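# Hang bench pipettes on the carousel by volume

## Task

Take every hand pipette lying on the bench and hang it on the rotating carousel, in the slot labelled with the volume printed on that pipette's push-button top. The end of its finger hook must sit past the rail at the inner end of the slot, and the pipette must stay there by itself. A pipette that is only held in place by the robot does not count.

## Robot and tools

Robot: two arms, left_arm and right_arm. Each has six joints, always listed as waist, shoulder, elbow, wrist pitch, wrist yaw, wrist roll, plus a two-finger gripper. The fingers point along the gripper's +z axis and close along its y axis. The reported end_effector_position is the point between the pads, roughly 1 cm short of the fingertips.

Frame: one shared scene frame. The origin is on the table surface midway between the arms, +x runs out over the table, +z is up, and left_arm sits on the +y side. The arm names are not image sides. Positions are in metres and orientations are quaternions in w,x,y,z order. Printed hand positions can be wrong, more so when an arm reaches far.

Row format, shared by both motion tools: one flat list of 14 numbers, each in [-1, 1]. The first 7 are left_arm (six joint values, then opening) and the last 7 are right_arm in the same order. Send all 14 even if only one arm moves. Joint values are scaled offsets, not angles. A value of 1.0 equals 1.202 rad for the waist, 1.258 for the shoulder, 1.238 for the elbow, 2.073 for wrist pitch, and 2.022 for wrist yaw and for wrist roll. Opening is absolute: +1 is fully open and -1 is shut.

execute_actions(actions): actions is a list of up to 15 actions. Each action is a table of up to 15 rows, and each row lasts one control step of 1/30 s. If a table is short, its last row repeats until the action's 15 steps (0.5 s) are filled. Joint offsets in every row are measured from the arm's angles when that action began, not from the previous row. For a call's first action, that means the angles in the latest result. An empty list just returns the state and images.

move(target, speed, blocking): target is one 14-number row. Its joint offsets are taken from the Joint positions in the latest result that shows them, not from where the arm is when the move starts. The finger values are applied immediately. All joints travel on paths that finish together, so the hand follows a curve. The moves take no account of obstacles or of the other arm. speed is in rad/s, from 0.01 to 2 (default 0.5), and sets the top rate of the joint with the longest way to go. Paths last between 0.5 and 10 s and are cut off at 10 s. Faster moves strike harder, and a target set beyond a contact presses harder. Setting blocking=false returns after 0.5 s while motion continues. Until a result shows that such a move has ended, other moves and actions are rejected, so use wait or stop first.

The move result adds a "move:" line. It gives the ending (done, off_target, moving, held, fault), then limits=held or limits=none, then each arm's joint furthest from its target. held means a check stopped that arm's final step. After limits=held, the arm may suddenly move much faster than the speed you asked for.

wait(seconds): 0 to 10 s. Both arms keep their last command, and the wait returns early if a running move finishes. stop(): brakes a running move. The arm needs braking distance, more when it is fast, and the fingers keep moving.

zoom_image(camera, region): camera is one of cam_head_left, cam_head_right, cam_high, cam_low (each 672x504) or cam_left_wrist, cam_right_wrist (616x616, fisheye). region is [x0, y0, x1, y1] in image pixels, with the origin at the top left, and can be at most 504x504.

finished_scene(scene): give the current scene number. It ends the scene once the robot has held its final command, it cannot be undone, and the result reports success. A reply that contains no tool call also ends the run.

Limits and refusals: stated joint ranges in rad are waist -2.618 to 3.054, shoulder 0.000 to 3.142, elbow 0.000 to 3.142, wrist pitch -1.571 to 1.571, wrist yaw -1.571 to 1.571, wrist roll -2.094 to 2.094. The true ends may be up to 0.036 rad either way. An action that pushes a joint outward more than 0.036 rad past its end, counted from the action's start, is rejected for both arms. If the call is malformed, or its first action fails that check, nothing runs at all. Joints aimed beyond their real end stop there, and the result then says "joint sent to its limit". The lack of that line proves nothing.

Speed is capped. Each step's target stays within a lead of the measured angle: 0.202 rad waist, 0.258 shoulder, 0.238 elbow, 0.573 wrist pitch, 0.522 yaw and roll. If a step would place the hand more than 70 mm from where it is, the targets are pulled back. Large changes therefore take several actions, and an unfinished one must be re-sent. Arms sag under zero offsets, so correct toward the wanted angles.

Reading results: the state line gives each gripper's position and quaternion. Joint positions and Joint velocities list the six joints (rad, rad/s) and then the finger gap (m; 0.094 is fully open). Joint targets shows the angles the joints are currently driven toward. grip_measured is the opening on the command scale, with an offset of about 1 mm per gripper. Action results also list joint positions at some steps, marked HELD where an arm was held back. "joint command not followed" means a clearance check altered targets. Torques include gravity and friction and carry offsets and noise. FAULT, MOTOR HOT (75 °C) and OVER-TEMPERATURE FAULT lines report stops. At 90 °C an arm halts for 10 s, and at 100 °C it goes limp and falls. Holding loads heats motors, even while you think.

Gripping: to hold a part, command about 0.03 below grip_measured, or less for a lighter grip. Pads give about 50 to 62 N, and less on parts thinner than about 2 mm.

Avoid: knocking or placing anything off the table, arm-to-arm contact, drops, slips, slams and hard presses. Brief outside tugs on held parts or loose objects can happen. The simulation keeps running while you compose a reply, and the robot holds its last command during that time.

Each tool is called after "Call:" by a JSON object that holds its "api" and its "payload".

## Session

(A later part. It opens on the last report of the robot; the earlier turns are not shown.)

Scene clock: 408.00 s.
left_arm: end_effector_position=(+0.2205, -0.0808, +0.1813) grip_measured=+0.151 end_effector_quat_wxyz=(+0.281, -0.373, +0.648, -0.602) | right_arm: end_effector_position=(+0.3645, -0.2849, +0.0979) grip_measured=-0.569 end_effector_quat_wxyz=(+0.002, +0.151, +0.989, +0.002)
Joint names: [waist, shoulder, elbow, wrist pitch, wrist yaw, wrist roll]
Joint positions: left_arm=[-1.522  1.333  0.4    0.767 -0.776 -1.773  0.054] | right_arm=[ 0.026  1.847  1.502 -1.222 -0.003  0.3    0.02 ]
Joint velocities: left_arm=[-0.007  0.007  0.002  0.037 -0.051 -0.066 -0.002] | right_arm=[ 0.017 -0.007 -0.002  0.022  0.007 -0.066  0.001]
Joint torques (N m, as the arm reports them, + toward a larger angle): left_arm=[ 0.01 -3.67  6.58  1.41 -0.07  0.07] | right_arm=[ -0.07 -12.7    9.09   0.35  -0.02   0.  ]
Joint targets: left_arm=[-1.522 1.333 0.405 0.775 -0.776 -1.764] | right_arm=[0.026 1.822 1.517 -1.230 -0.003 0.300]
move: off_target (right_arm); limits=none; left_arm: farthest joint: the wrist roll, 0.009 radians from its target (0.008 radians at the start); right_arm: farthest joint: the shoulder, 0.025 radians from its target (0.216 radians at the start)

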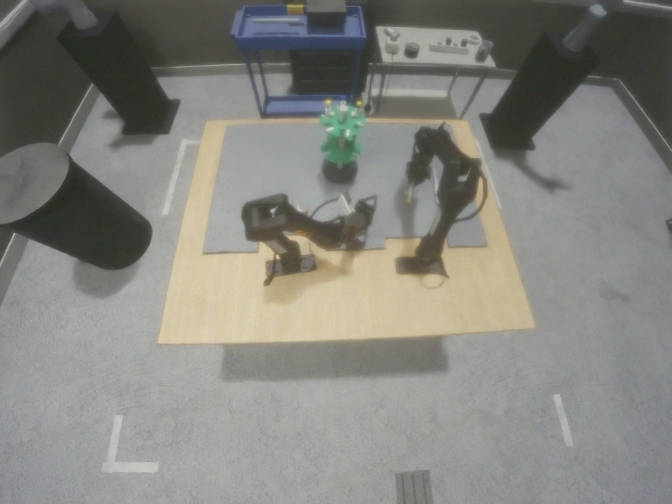

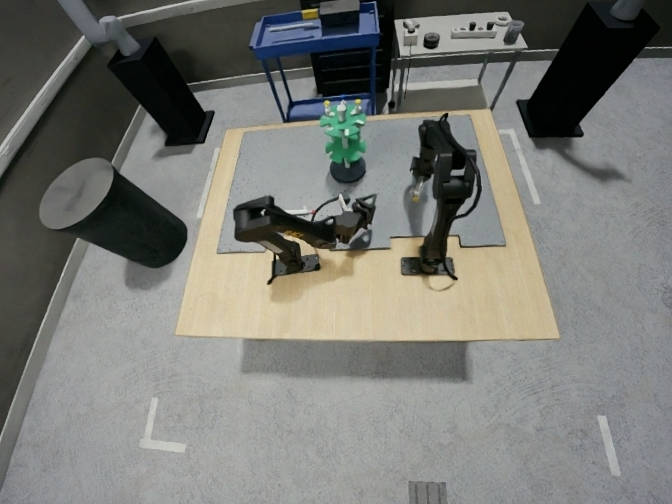

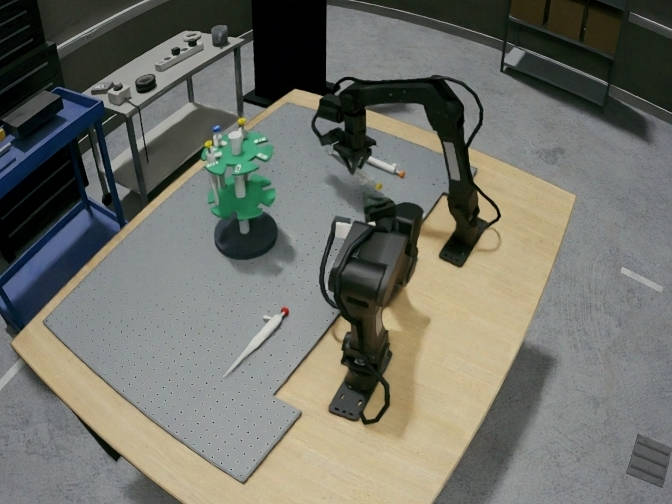

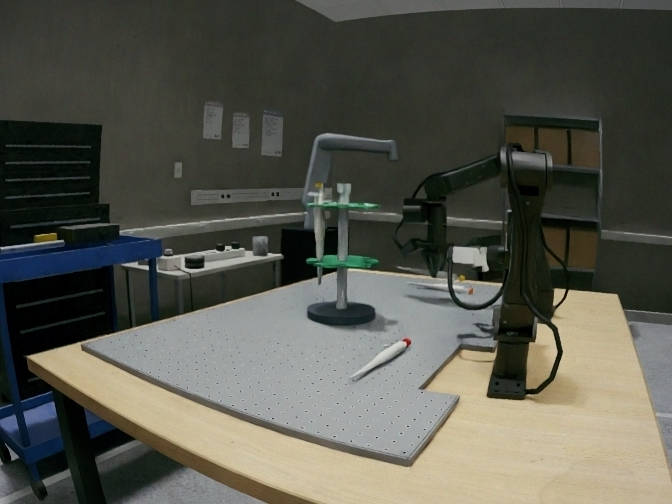

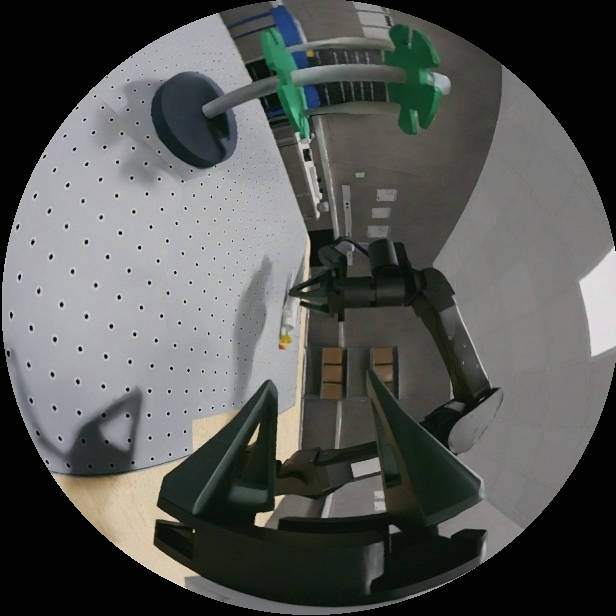

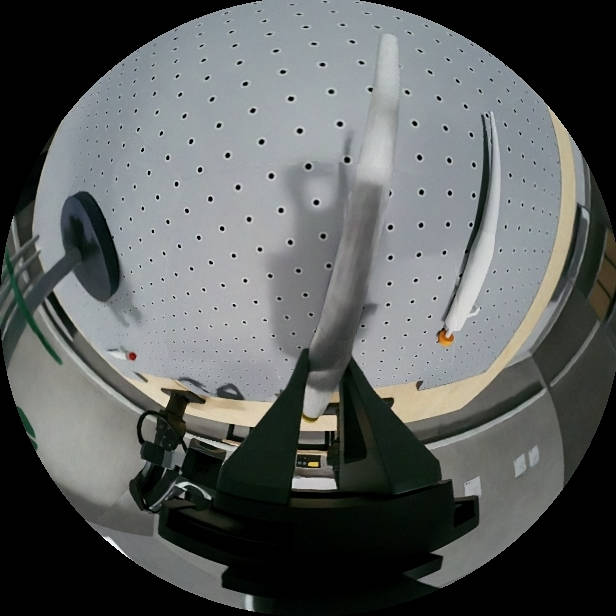

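Call:
{"api": "move", "payload": {"target": [0, 0, 0.004, 0.004, 0, 0.005, 0.15, 0.2995, -0.2162, 0.012, -0.1254, 0, 0.844, -0.60], "speed": 1.0}}

Scene clock: 414.90 s.
left_arm: end_effector_position=(+0.2205, -0.0808, +0.1813) grip_measured=+0.151 end_effector_quat_wxyz=(+0.281, -0.373, +0.648, -0.602) | right_arm: end_effector_position=(+0.2830, -0.1882, +0.1693) grip_measured=-0.570 end_effector_quat_wxyz=(-0.000, +0.734, +0.679, +0.004)
Joint names: [waist, shoulder, elbow, wrist pitch, wrist yaw, wrist roll]
Joint positions: left_arm=[-1.522  1.333  0.4    0.767 -0.776 -1.774  0.054] | right_arm=[ 0.378  1.602  1.502 -1.463 -0.004  1.999  0.02 ]
Joint velocities: left_arm=[-0.012  0.002  0.007 -0.037 -0.022  0.066 -0.001] | right_arm=[ 0.012 -0.032  0.012  0.022  0.051 -0.037  0.   ]
Joint torques (N m, as the arm reports them, + toward a larger angle): left_arm=[ 0.01 -3.67  6.57  1.42 -0.08  0.09] | right_arm=[  0.58 -10.35   9.11   0.24  -0.01   0.09]
Joint targets: left_arm=[-1.522 1.333 0.405 0.775 -0.776 -1.763] | right_arm=[0.386 1.575 1.517 -1.482 -0.003 2.007]
move: off_target (right_arm); limits=none; left_arm: farthest joint: the wrist roll, 0.011 radians from its target (0.010 radians at the start); right_arm: farthest joint: the shoulder, 0.027 radians from its target (0.272 radians at the start)

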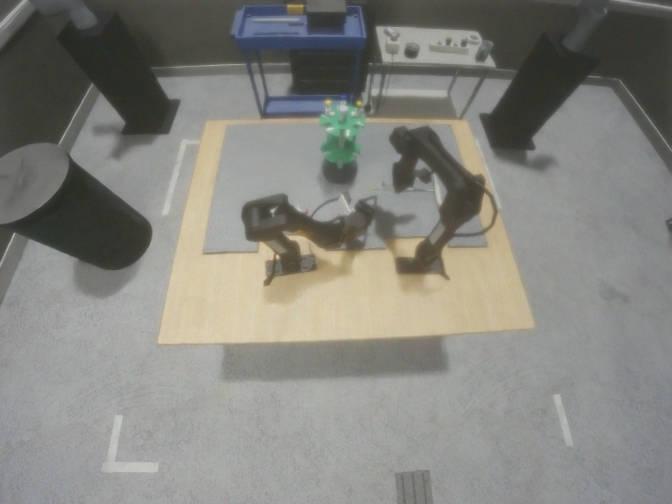

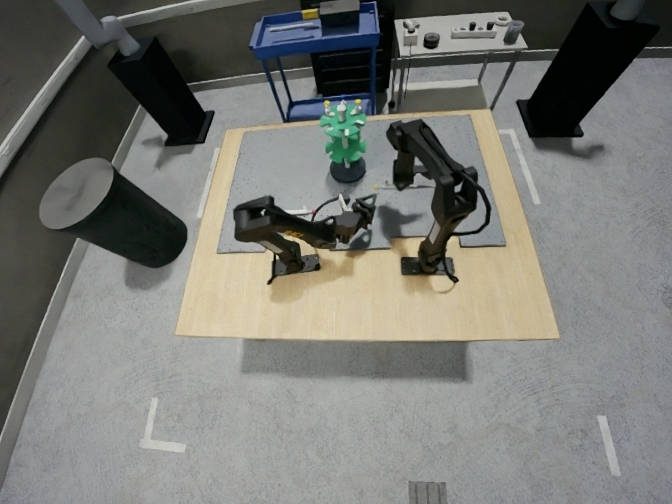

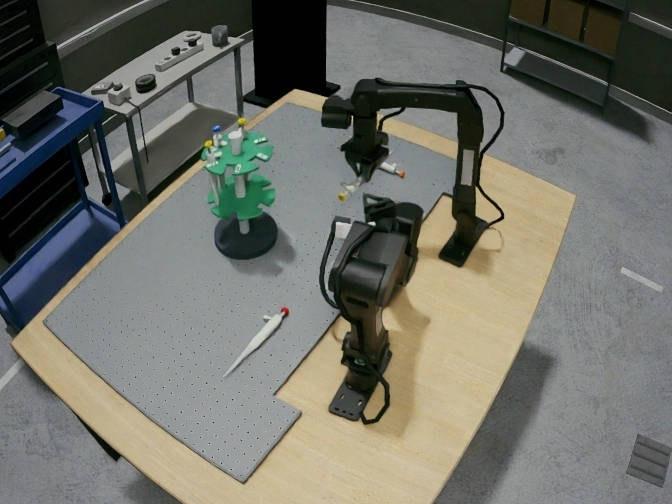

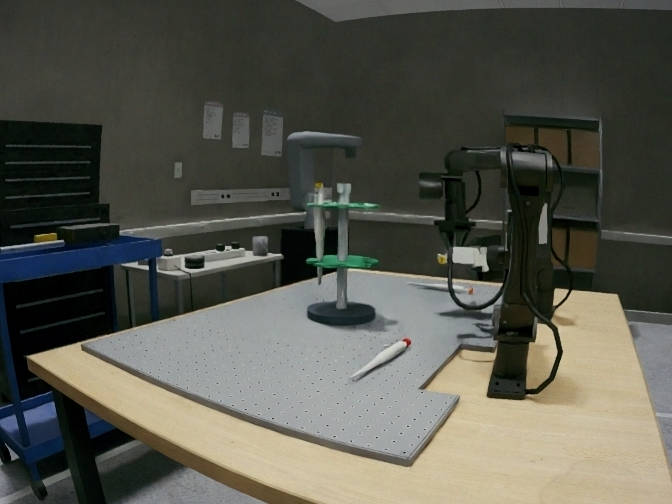

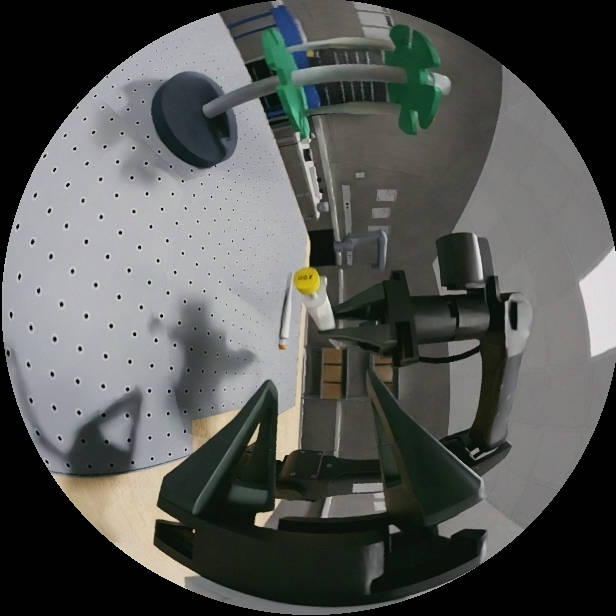

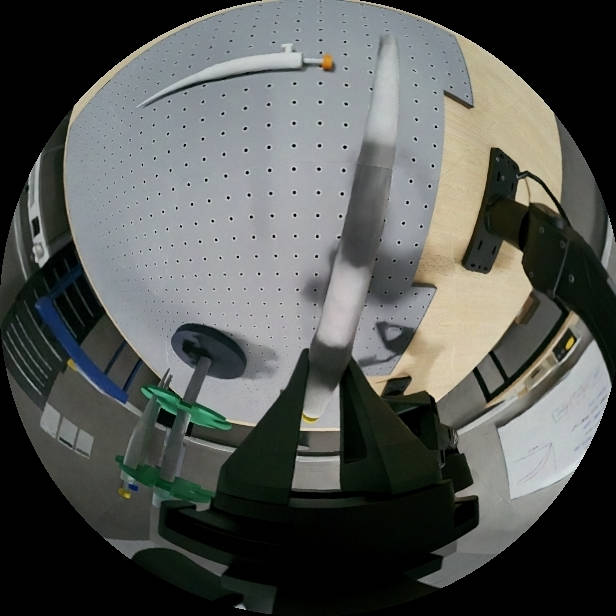

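Call:
{"api": "zoom_image", "payload": {"camera": "cam_left_wrist", "region": [270, 255, 380, 365]}}

Call:
{"api": "zoom_image", "payload": {"camera": "cam_high", "region": [320, 140, 430, 250]}}

Call:
{"api": "zoom_image", "payload": {"camera": "cam_head_right", "region": [335, 160, 445, 240]}}

Call:
{"api": "zoom_image", "payload": {"camera": "cam_low", "region": [420, 225, 500, 285]}}

Region (270, 255, 380, 365) of cam_left_wrist's 616x616 image, scaled by 4.582, with more detail than that image has.

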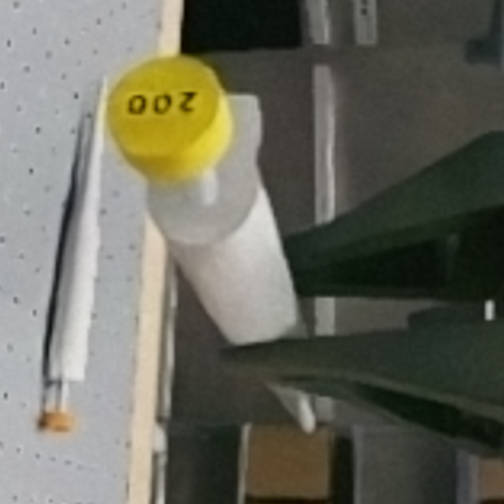

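Region (320, 140, 430, 250) of cam_high's 672x504 image, scaled by 4.582, with more detail than that image has.

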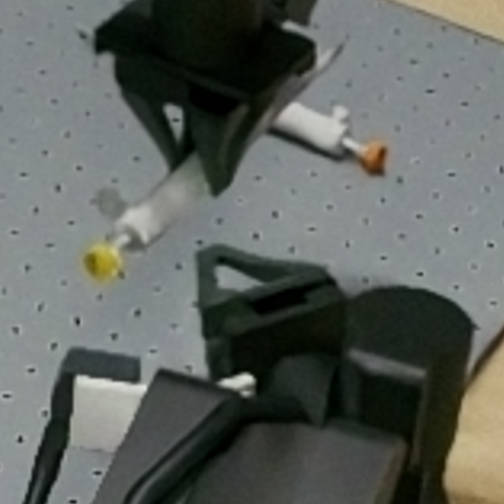

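Region (335, 160, 445, 240) of cam_head_right's 672x504 image, scaled by 4.582, with more detail than that image has; it fills the top 367 rows of this view, and the rest is white.

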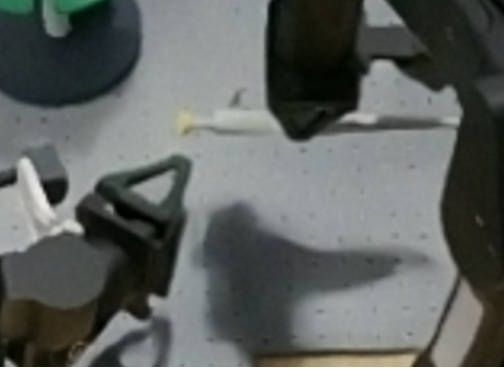

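Region (420, 225, 500, 285) of cam_low's 672x504 image, scaled by 6.300, with more detail than that image has; it fills the top 378 rows of this view, and the rest is white.

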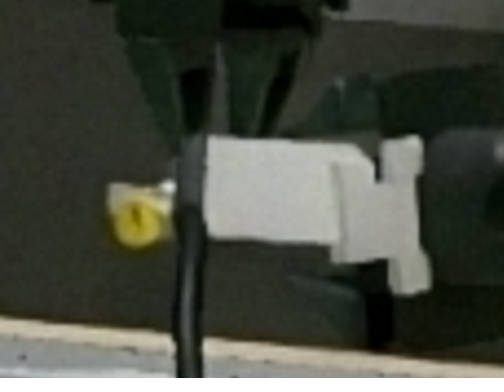

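Call:
{"api": "move", "payload": {"target": [0.1065, 0.2727, 0.0404, 0.2412, 0.0584, 0.1078, 0.15, 0, -0.008, 0.01, 0, 0, 0, -0.60], "speed": 0.5}}

Scene clock: 447.03 s.
left_arm: end_effector_position=(+0.2552, -0.1025, +0.1650) grip_measured=+0.151 end_effector_quat_wxyz=(+0.327, -0.327, +0.630, -0.624) | right_arm: end_effector_position=(+0.2830, -0.1882, +0.1693) grip_measured=-0.570 end_effector_quat_wxyz=(-0.000, +0.734, +0.679, +0.004)
Joint names: [waist, shoulder, elbow, wrist pitch, wrist yaw, wrist roll]
Joint positions: left_arm=[-1.404  1.671  0.415  1.247 -0.666 -1.573  0.054] | right_arm=[ 0.378  1.602  1.502 -1.463 -0.004  2.     0.02 ]
Joint velocities: left_arm=[-0.007 -0.022 -0.017 -0.022 -0.037  0.007  0.001] | right_arm=[-0.007  0.007  0.002 -0.037  0.037 -0.037 -0.001]
Joint torques (N m, as the arm reports them, + toward a larger angle): left_arm=[ 0.85 -4.96  7.65  1.55  0.07  0.12] | right_arm=[-0.03 -8.78  8.93  0.48 -0.02  0.  ]
Joint targets: left_arm=[-1.394 1.677 0.450 1.267 -0.658 -1.557] | right_arm=[0.378 1.592 1.515 -1.463 -0.004 1.999]
move: off_target (left_arm); limits=none; left_arm: farthest joint: the elbow, 0.035 radians from its target (0.050 radians at the start); right_arm: farthest joint: the elbow, 0.012 radians from its target (0.012 radians at the start)

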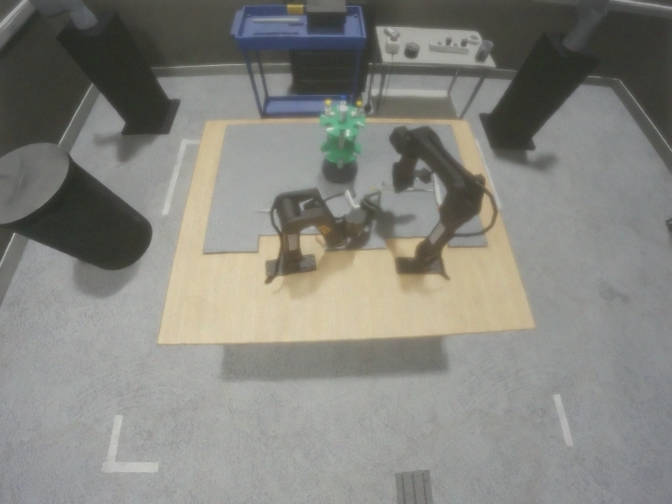

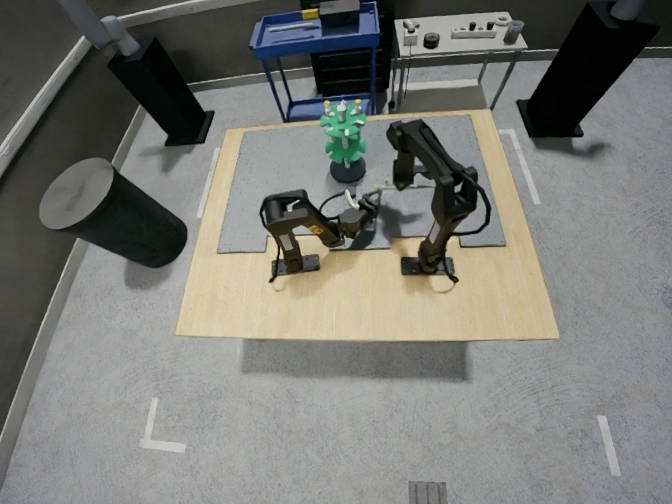

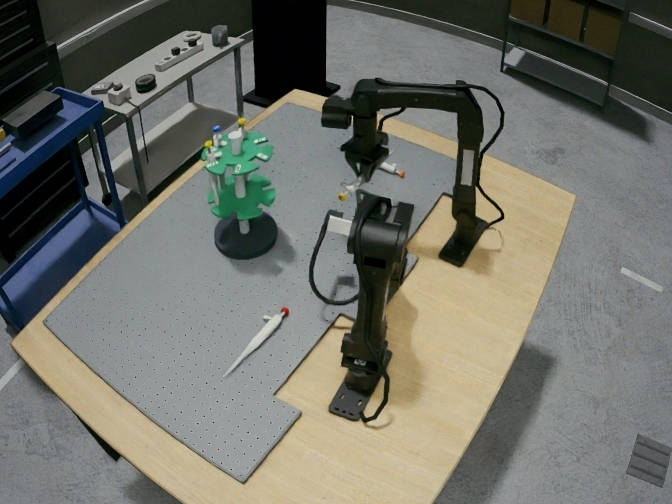

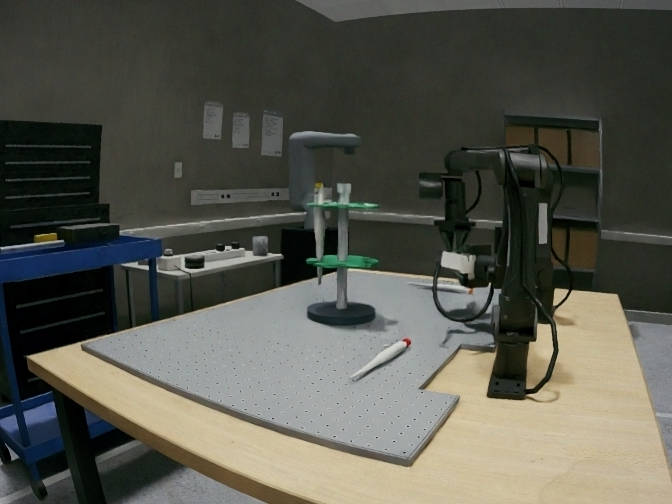

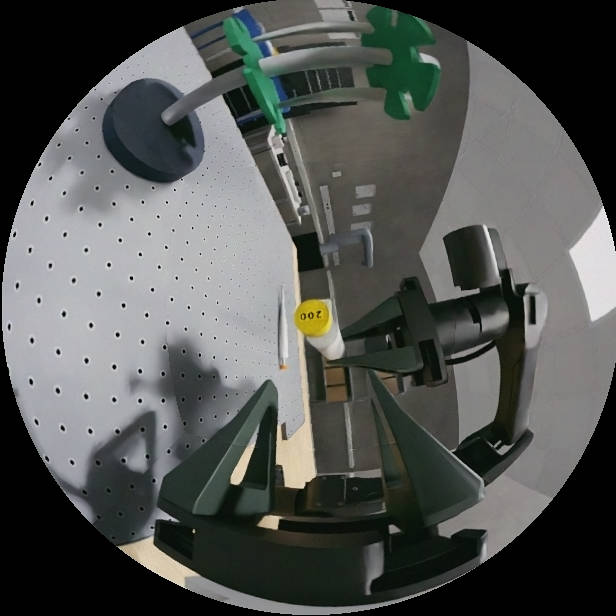

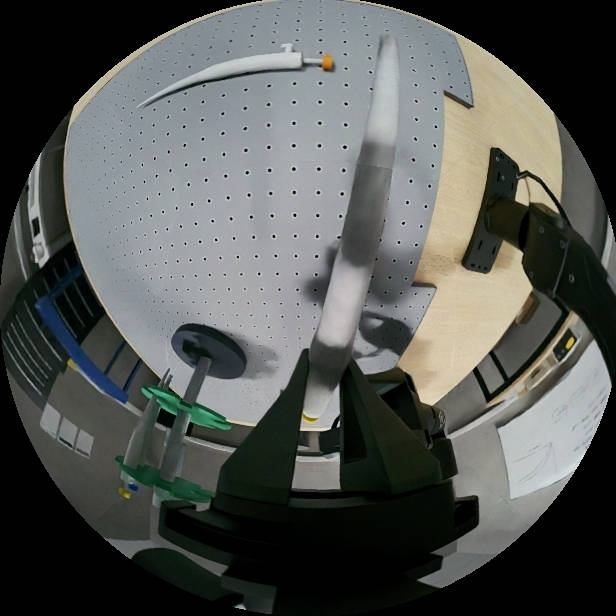

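Call:
{"api": "zoom_image", "payload": {"camera": "cam_left_wrist", "region": [255, 280, 395, 400]}}

Call:
{"api": "zoom_image", "payload": {"camera": "cam_head_right", "region": [345, 165, 425, 225]}}

Call:
{"api": "zoom_image", "payload": {"camera": "cam_high", "region": [325, 150, 405, 230]}}

Region (255, 280, 395, 400) of cam_left_wrist's 616x616 image, scaled by 3.600, with more detail than that image has; it fills the top 432 rows of this view, and the rest is white.

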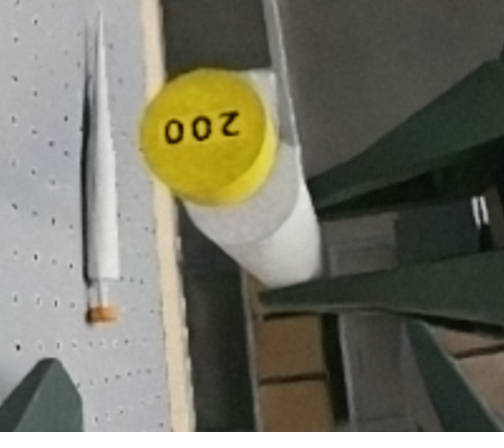

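Region (345, 165, 425, 225) of cam_head_right's 672x504 image, scaled by 6.300, with more detail than that image has; it fills the top 378 rows of this view, and the rest is white.

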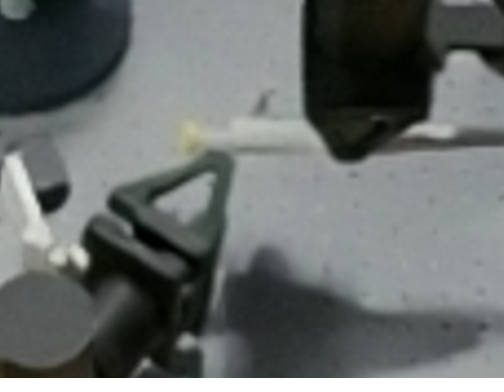

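Region (325, 150, 405, 230) of cam_high's 672x504 image, scaled by 6.300, with more detail than that image has.

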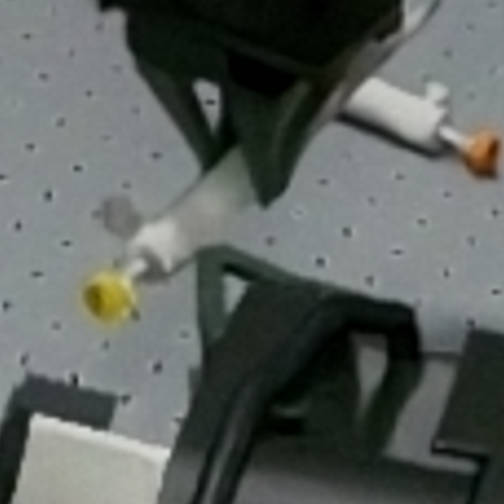

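Call:
{"api": "move", "payload": {"target": [0.0824, 0.0859, 0.1381, -0.0146, 0.0455, 0.008, 0.15, 0, -0.008, 0.01, 0, 0, 0, -0.60], "speed": 0.2}}

Scene clock: 465.30 s.
left_arm: end_effector_position=(+0.2897, -0.1254, +0.1673) grip_measured=+0.151 end_effector_quat_wxyz=(+0.328, -0.329, +0.626, -0.626) | right_arm: end_effector_position=(+0.2830, -0.1882, +0.1693) grip_measured=-0.570 end_effector_quat_wxyz=(-0.000, +0.734, +0.679, +0.004)
Joint names: [waist, shoulder, elbow, wrist pitch, wrist yaw, wrist roll]
Joint positions: left_arm=[-1.314  1.773  0.551  1.221 -0.582 -1.573  0.054] | right_arm=[ 0.378  1.602  1.502 -1.463 -0.004  2.     0.02 ]
Joint velocities: left_arm=[-0.012  0.012 -0.002 -0.022 -0.066 -0.022 -0.001] | right_arm=[-0.022 -0.012  0.007  0.051 -0.037 -0.007  0.001]
Joint torques (N m, as the arm reports them, + toward a larger angle): left_arm=[ 0.8  -6.04  7.81  1.36  0.06  0.12] | right_arm=[-0.04 -8.78  8.85  0.47  0.    0.  ]
Joint targets: left_arm=[-1.304 1.779 0.586 1.216 -0.573 -1.557] | right_arm=[0.378 1.592 1.515 -1.463 -0.004 2.000]
move: off_target (left_arm); limits=none; left_arm: farthest joint: the elbow, 0.034 radians from its target (0.171 radians at the start); right_arm: farthest joint: the elbow, 0.012 radians from its target (0.012 radians at the start)

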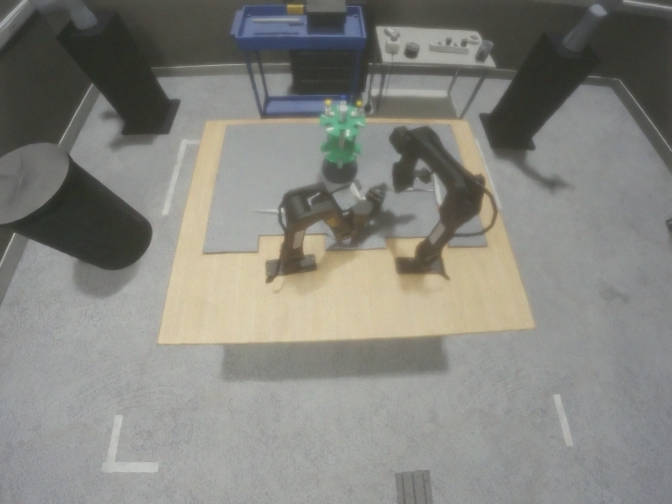

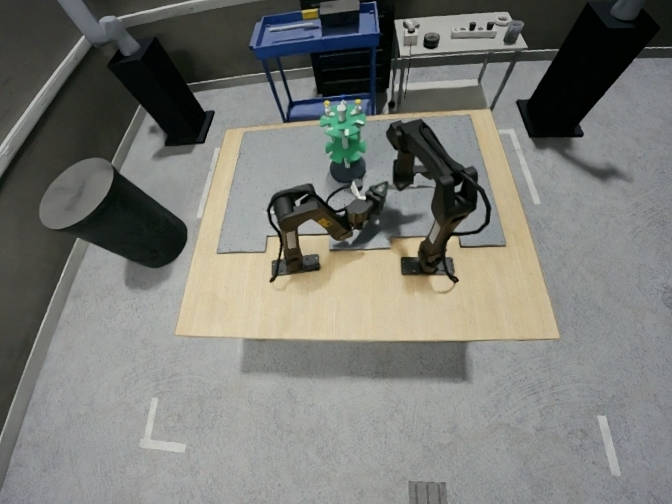

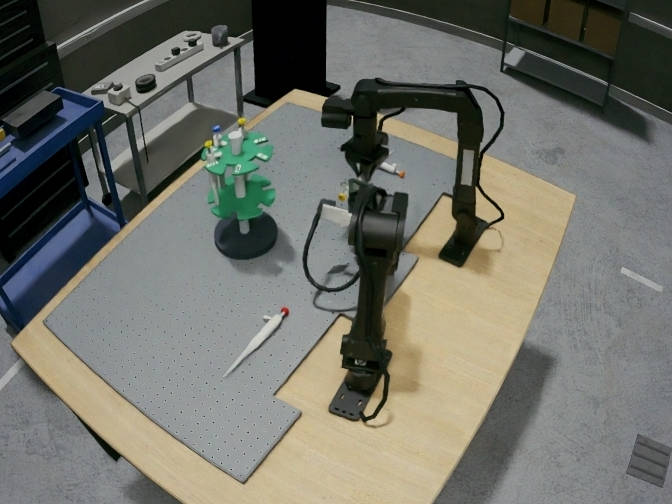

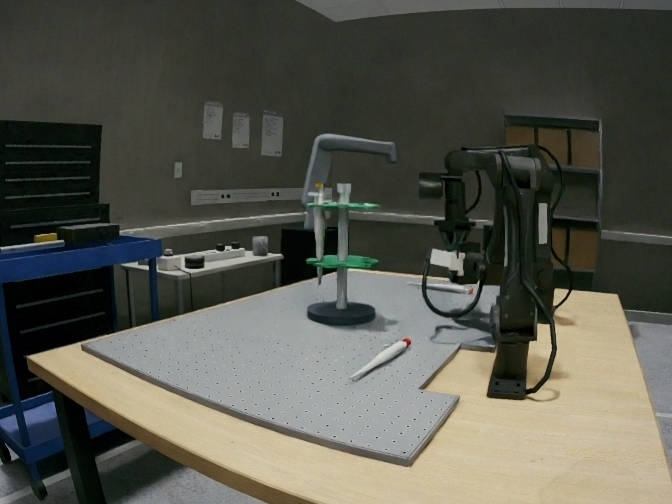

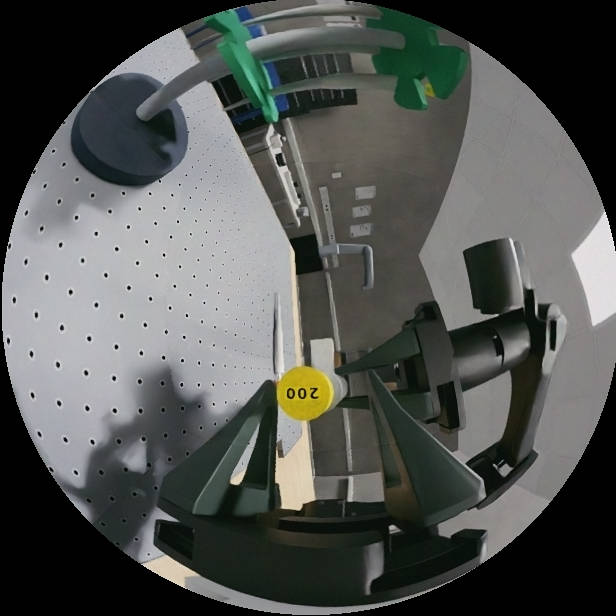

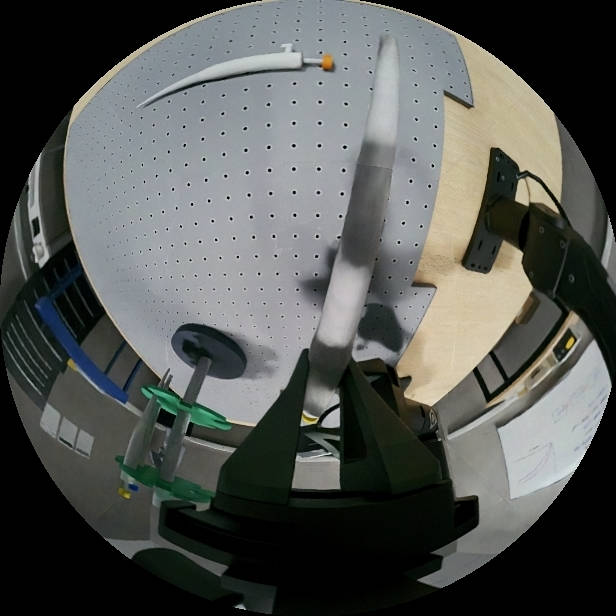

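Call:
{"api": "zoom_image", "payload": {"camera": "cam_left_wrist", "region": [255, 320, 395, 440]}}

Call:
{"api": "zoom_image", "payload": {"camera": "cam_head_right", "region": [345, 165, 425, 225]}}

Call:
{"api": "zoom_image", "payload": {"camera": "cam_high", "region": [325, 150, 405, 230]}}

Call:
{"api": "zoom_image", "payload": {"camera": "cam_head_left", "region": [345, 165, 425, 225]}}

Region (255, 320, 395, 440) of cam_left_wrist's 616x616 image, scaled by 3.600, with more detail than that image has; it fills the top 432 rows of this view, and the rest is white.

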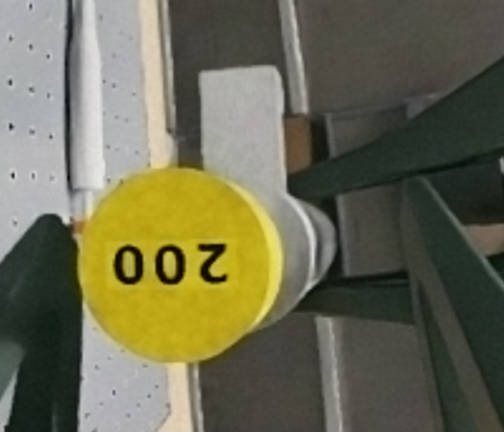

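Region (345, 165, 425, 225) of cam_head_right's 672x504 image, scaled by 6.300, with more detail than that image has; it fills the top 378 rows of this view, and the rest is white.

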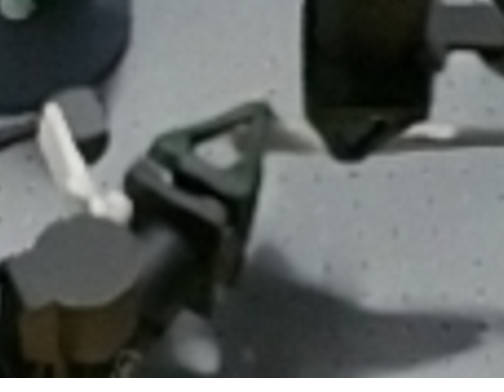

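Region (325, 150, 405, 230) of cam_high's 672x504 image, scaled by 6.300, with more detail than that image has.

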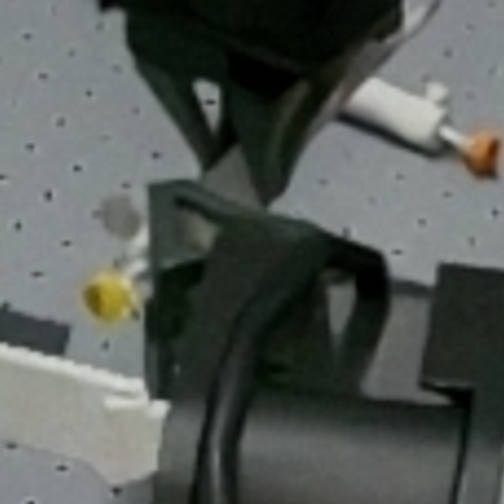

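Region (345, 165, 425, 225) of cam_head_left's 672x504 image, scaled by 6.300, with more detail than that image has; it fills the top 378 rows of this view, and the rest is white.

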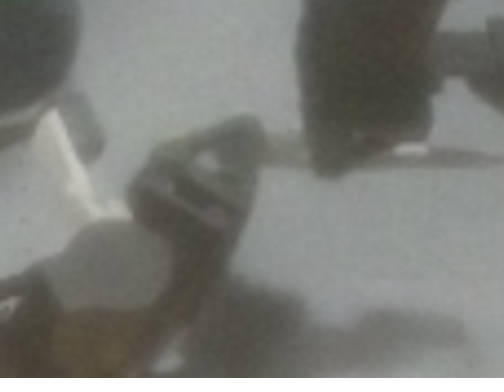

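Call:
{"api": "execute_actions", "payload": {"actions": [[[0,0,0.012,0.003,0,0.006,0.10, 0,-0.008,0.01,0,0,0,-0.60],[0,0,0.012,0.003,0,0.006,0.05, 0,-0.008,0.01,0,0,0,-0.60],[0,0,0.012,0.003,0,0.006,0.0, 0,-0.008,0.01,0,0,0,-0.60],[0,0,0.012,0.003,0,0.006,-0.05, 0,-0.008,0.01,0,0,0,-0.60],[0,0,0.012,0.003,0,0.006,-0.10, 0,-0.008,0.01,0,0,0,-0.60],[0,0,0.012,0.003,0,0.006,-0.15, 0,-0.008,0.01,0,0,0,-0.60],[0,0,0.012,0.003,0,0.006,-0.20, 0,-0.008,0.01,0,0,0,-0.60],[0,0,0.012,0.003,0,0.006,-0.25, 0,-0.008,0.01,0,0,0,-0.60],[0,0,0.012,0.003,0,0.006,-0.30, 0,-0.008,0.01,0,0,0,-0.60],[0,0,0.012,0.003,0,0.006,-0.34, 0,-0.008,0.01,0,0,0,-0.60],[0,0,0.012,0.003,0,0.006,-0.37, 0,-0.008,0.01,0,0,0,-0.60],[0,0,0.012,0.003,0,0.006,-0.40, 0,-0.008,0.01,0,0,0,-0.60]]]}}

Call:
{"api": "zoom_image", "payload": {"camera": "cam_left_wrist", "region": [255, 320, 395, 440]}}

Call:
{"api": "zoom_image", "payload": {"camera": "cam_right_wrist", "region": [260, 340, 400, 470]}}

Call:
{"api": "zoom_image", "payload": {"camera": "cam_high", "region": [325, 150, 405, 230]}}

Scene clock: 491.20 s.
left_arm: end_effector_position=(+0.2896, -0.1255, +0.1673) grip_measured=-0.398 end_effector_quat_wxyz=(+0.328, -0.329, +0.626, -0.626) | right_arm: end_effector_position=(+0.2830, -0.1882, +0.1693) grip_measured=-0.570 end_effector_quat_wxyz=(-0.000, +0.734, +0.679, +0.004)
Joint names: [waist, shoulder, elbow, wrist pitch, wrist yaw, wrist roll]
Joint positions: left_arm=[-1.314  1.773  0.551  1.221 -0.581 -1.573  0.028] | right_arm=[ 0.378  1.602  1.502 -1.463 -0.004  2.     0.02 ]
Joint velocities: left_arm=[-0.007  0.002  0.002  0.095  0.037  0.007  0.   ] | right_arm=[-0.017 -0.007  0.002 -0.037  0.007  0.037 -0.   ]
Joint torques (N m, as the arm reports them, + toward a larger angle): left_arm=[ 0.   -6.47  6.3   1.44 -0.01  0.1 ] | right_arm=[-0.09 -8.68  8.87  0.47 -0.02  0.  ]
Joint targets: left_arm=[-1.314 1.773 0.566 1.228 -0.582 -1.561] | right_arm=[0.378 1.592 1.515 -1.463 -0.004 2.000]
Step readings (joint positions):
0: left_arm=[-1.314 1.773 0.551 1.221 -0.581 -1.573] | right_arm=[0.378 1.602 1.502 -1.463 -0.004 2.000]
1: left_arm=[-1.314 1.773 0.551 1.221 -0.581 -1.573] | right_arm=[0.378 1.602 1.502 -1.463 -0.004 2.000]
2: left_arm=[-1.314 1.773 0.551 1.221 -0.581 -1.573] | right_arm=[0.378 1.602 1.502 -1.463 -0.004 2.000]
4: left_arm=[-1.314 1.773 0.551 1.221 -0.581 -1.573] | right_arm=[0.378 1.602 1.502 -1.463 -0.004 2.000]
8: left_arm=[-1.314 1.773 0.551 1.221 -0.581 -1.573] | right_arm=[0.378 1.602 1.502 -1.463 -0.004 2.000]
15: Joint positions above

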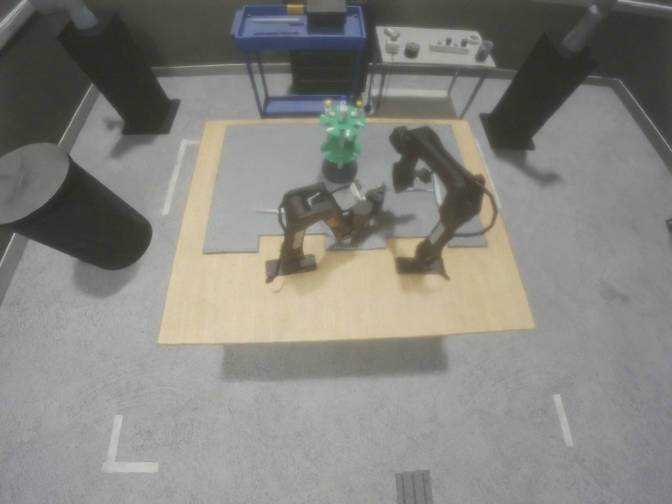

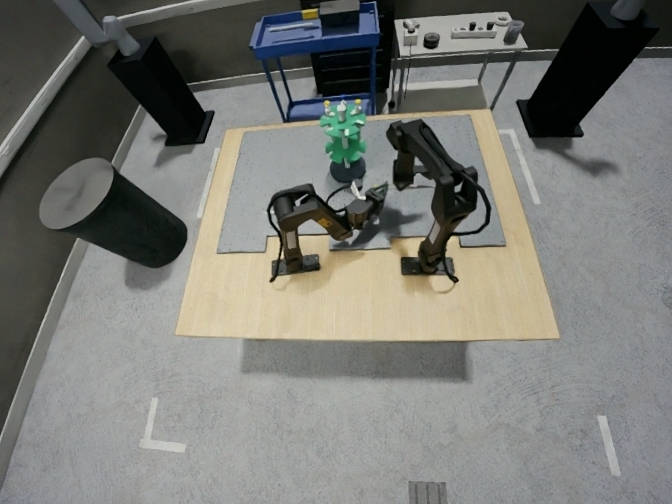

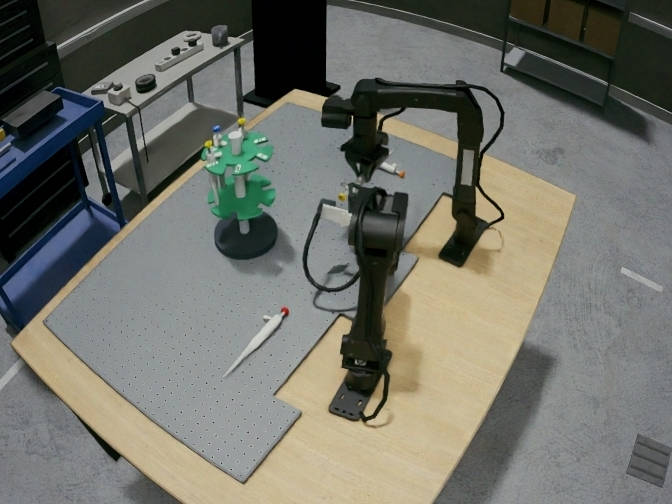

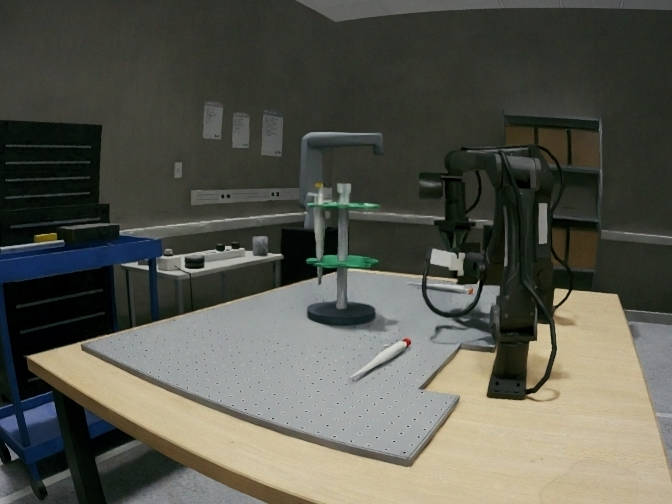

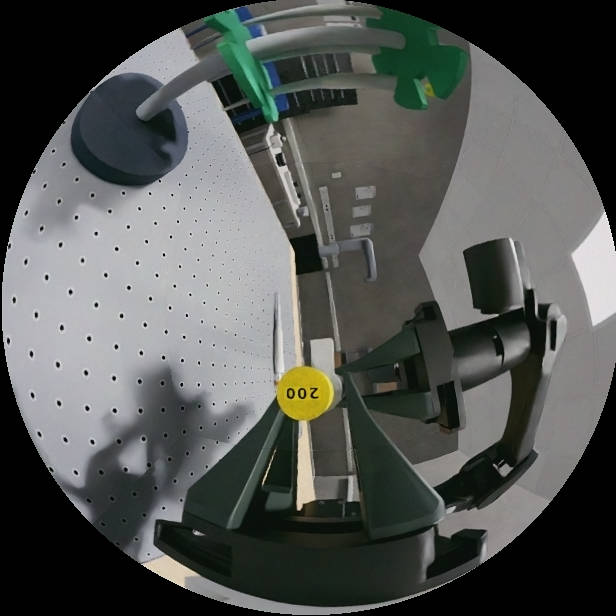

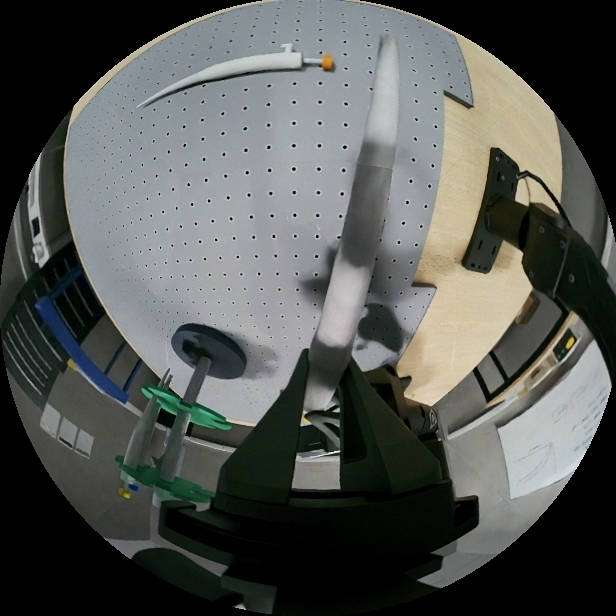

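Region (255, 320, 395, 440) of cam_left_wrist's 616x616 image, scaled by 3.600, with more detail than that image has; it fills the top 432 rows of this view, and the rest is white.

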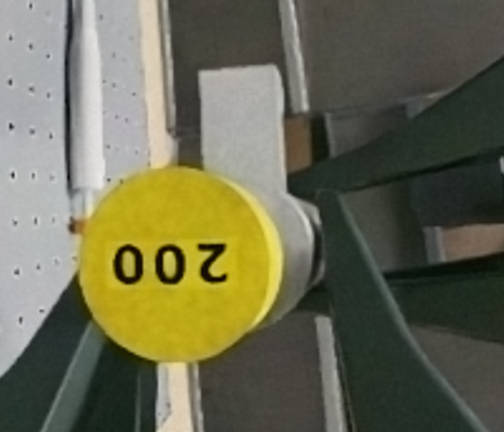

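Region (260, 340, 400, 470) of cam_right_wrist's 616x616 image, scaled by 3.600, with more detail than that image has; it fills the top 468 rows of this view, and the rest is white.

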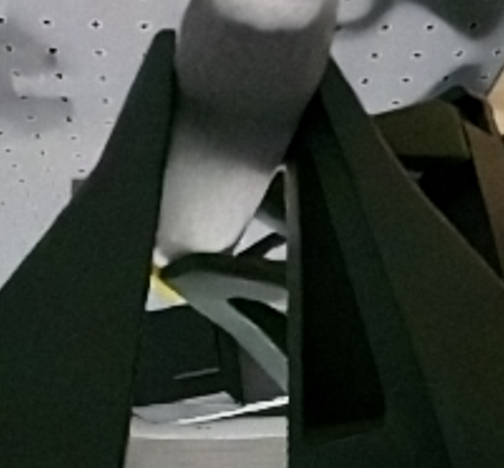

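Region (325, 150, 405, 230) of cam_high's 672x504 image, scaled by 6.300, with more detail than that image has.

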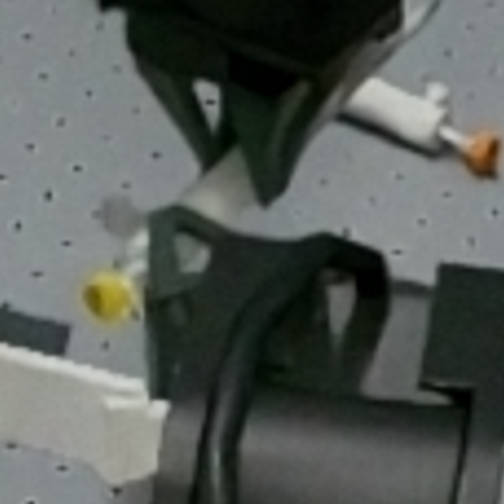

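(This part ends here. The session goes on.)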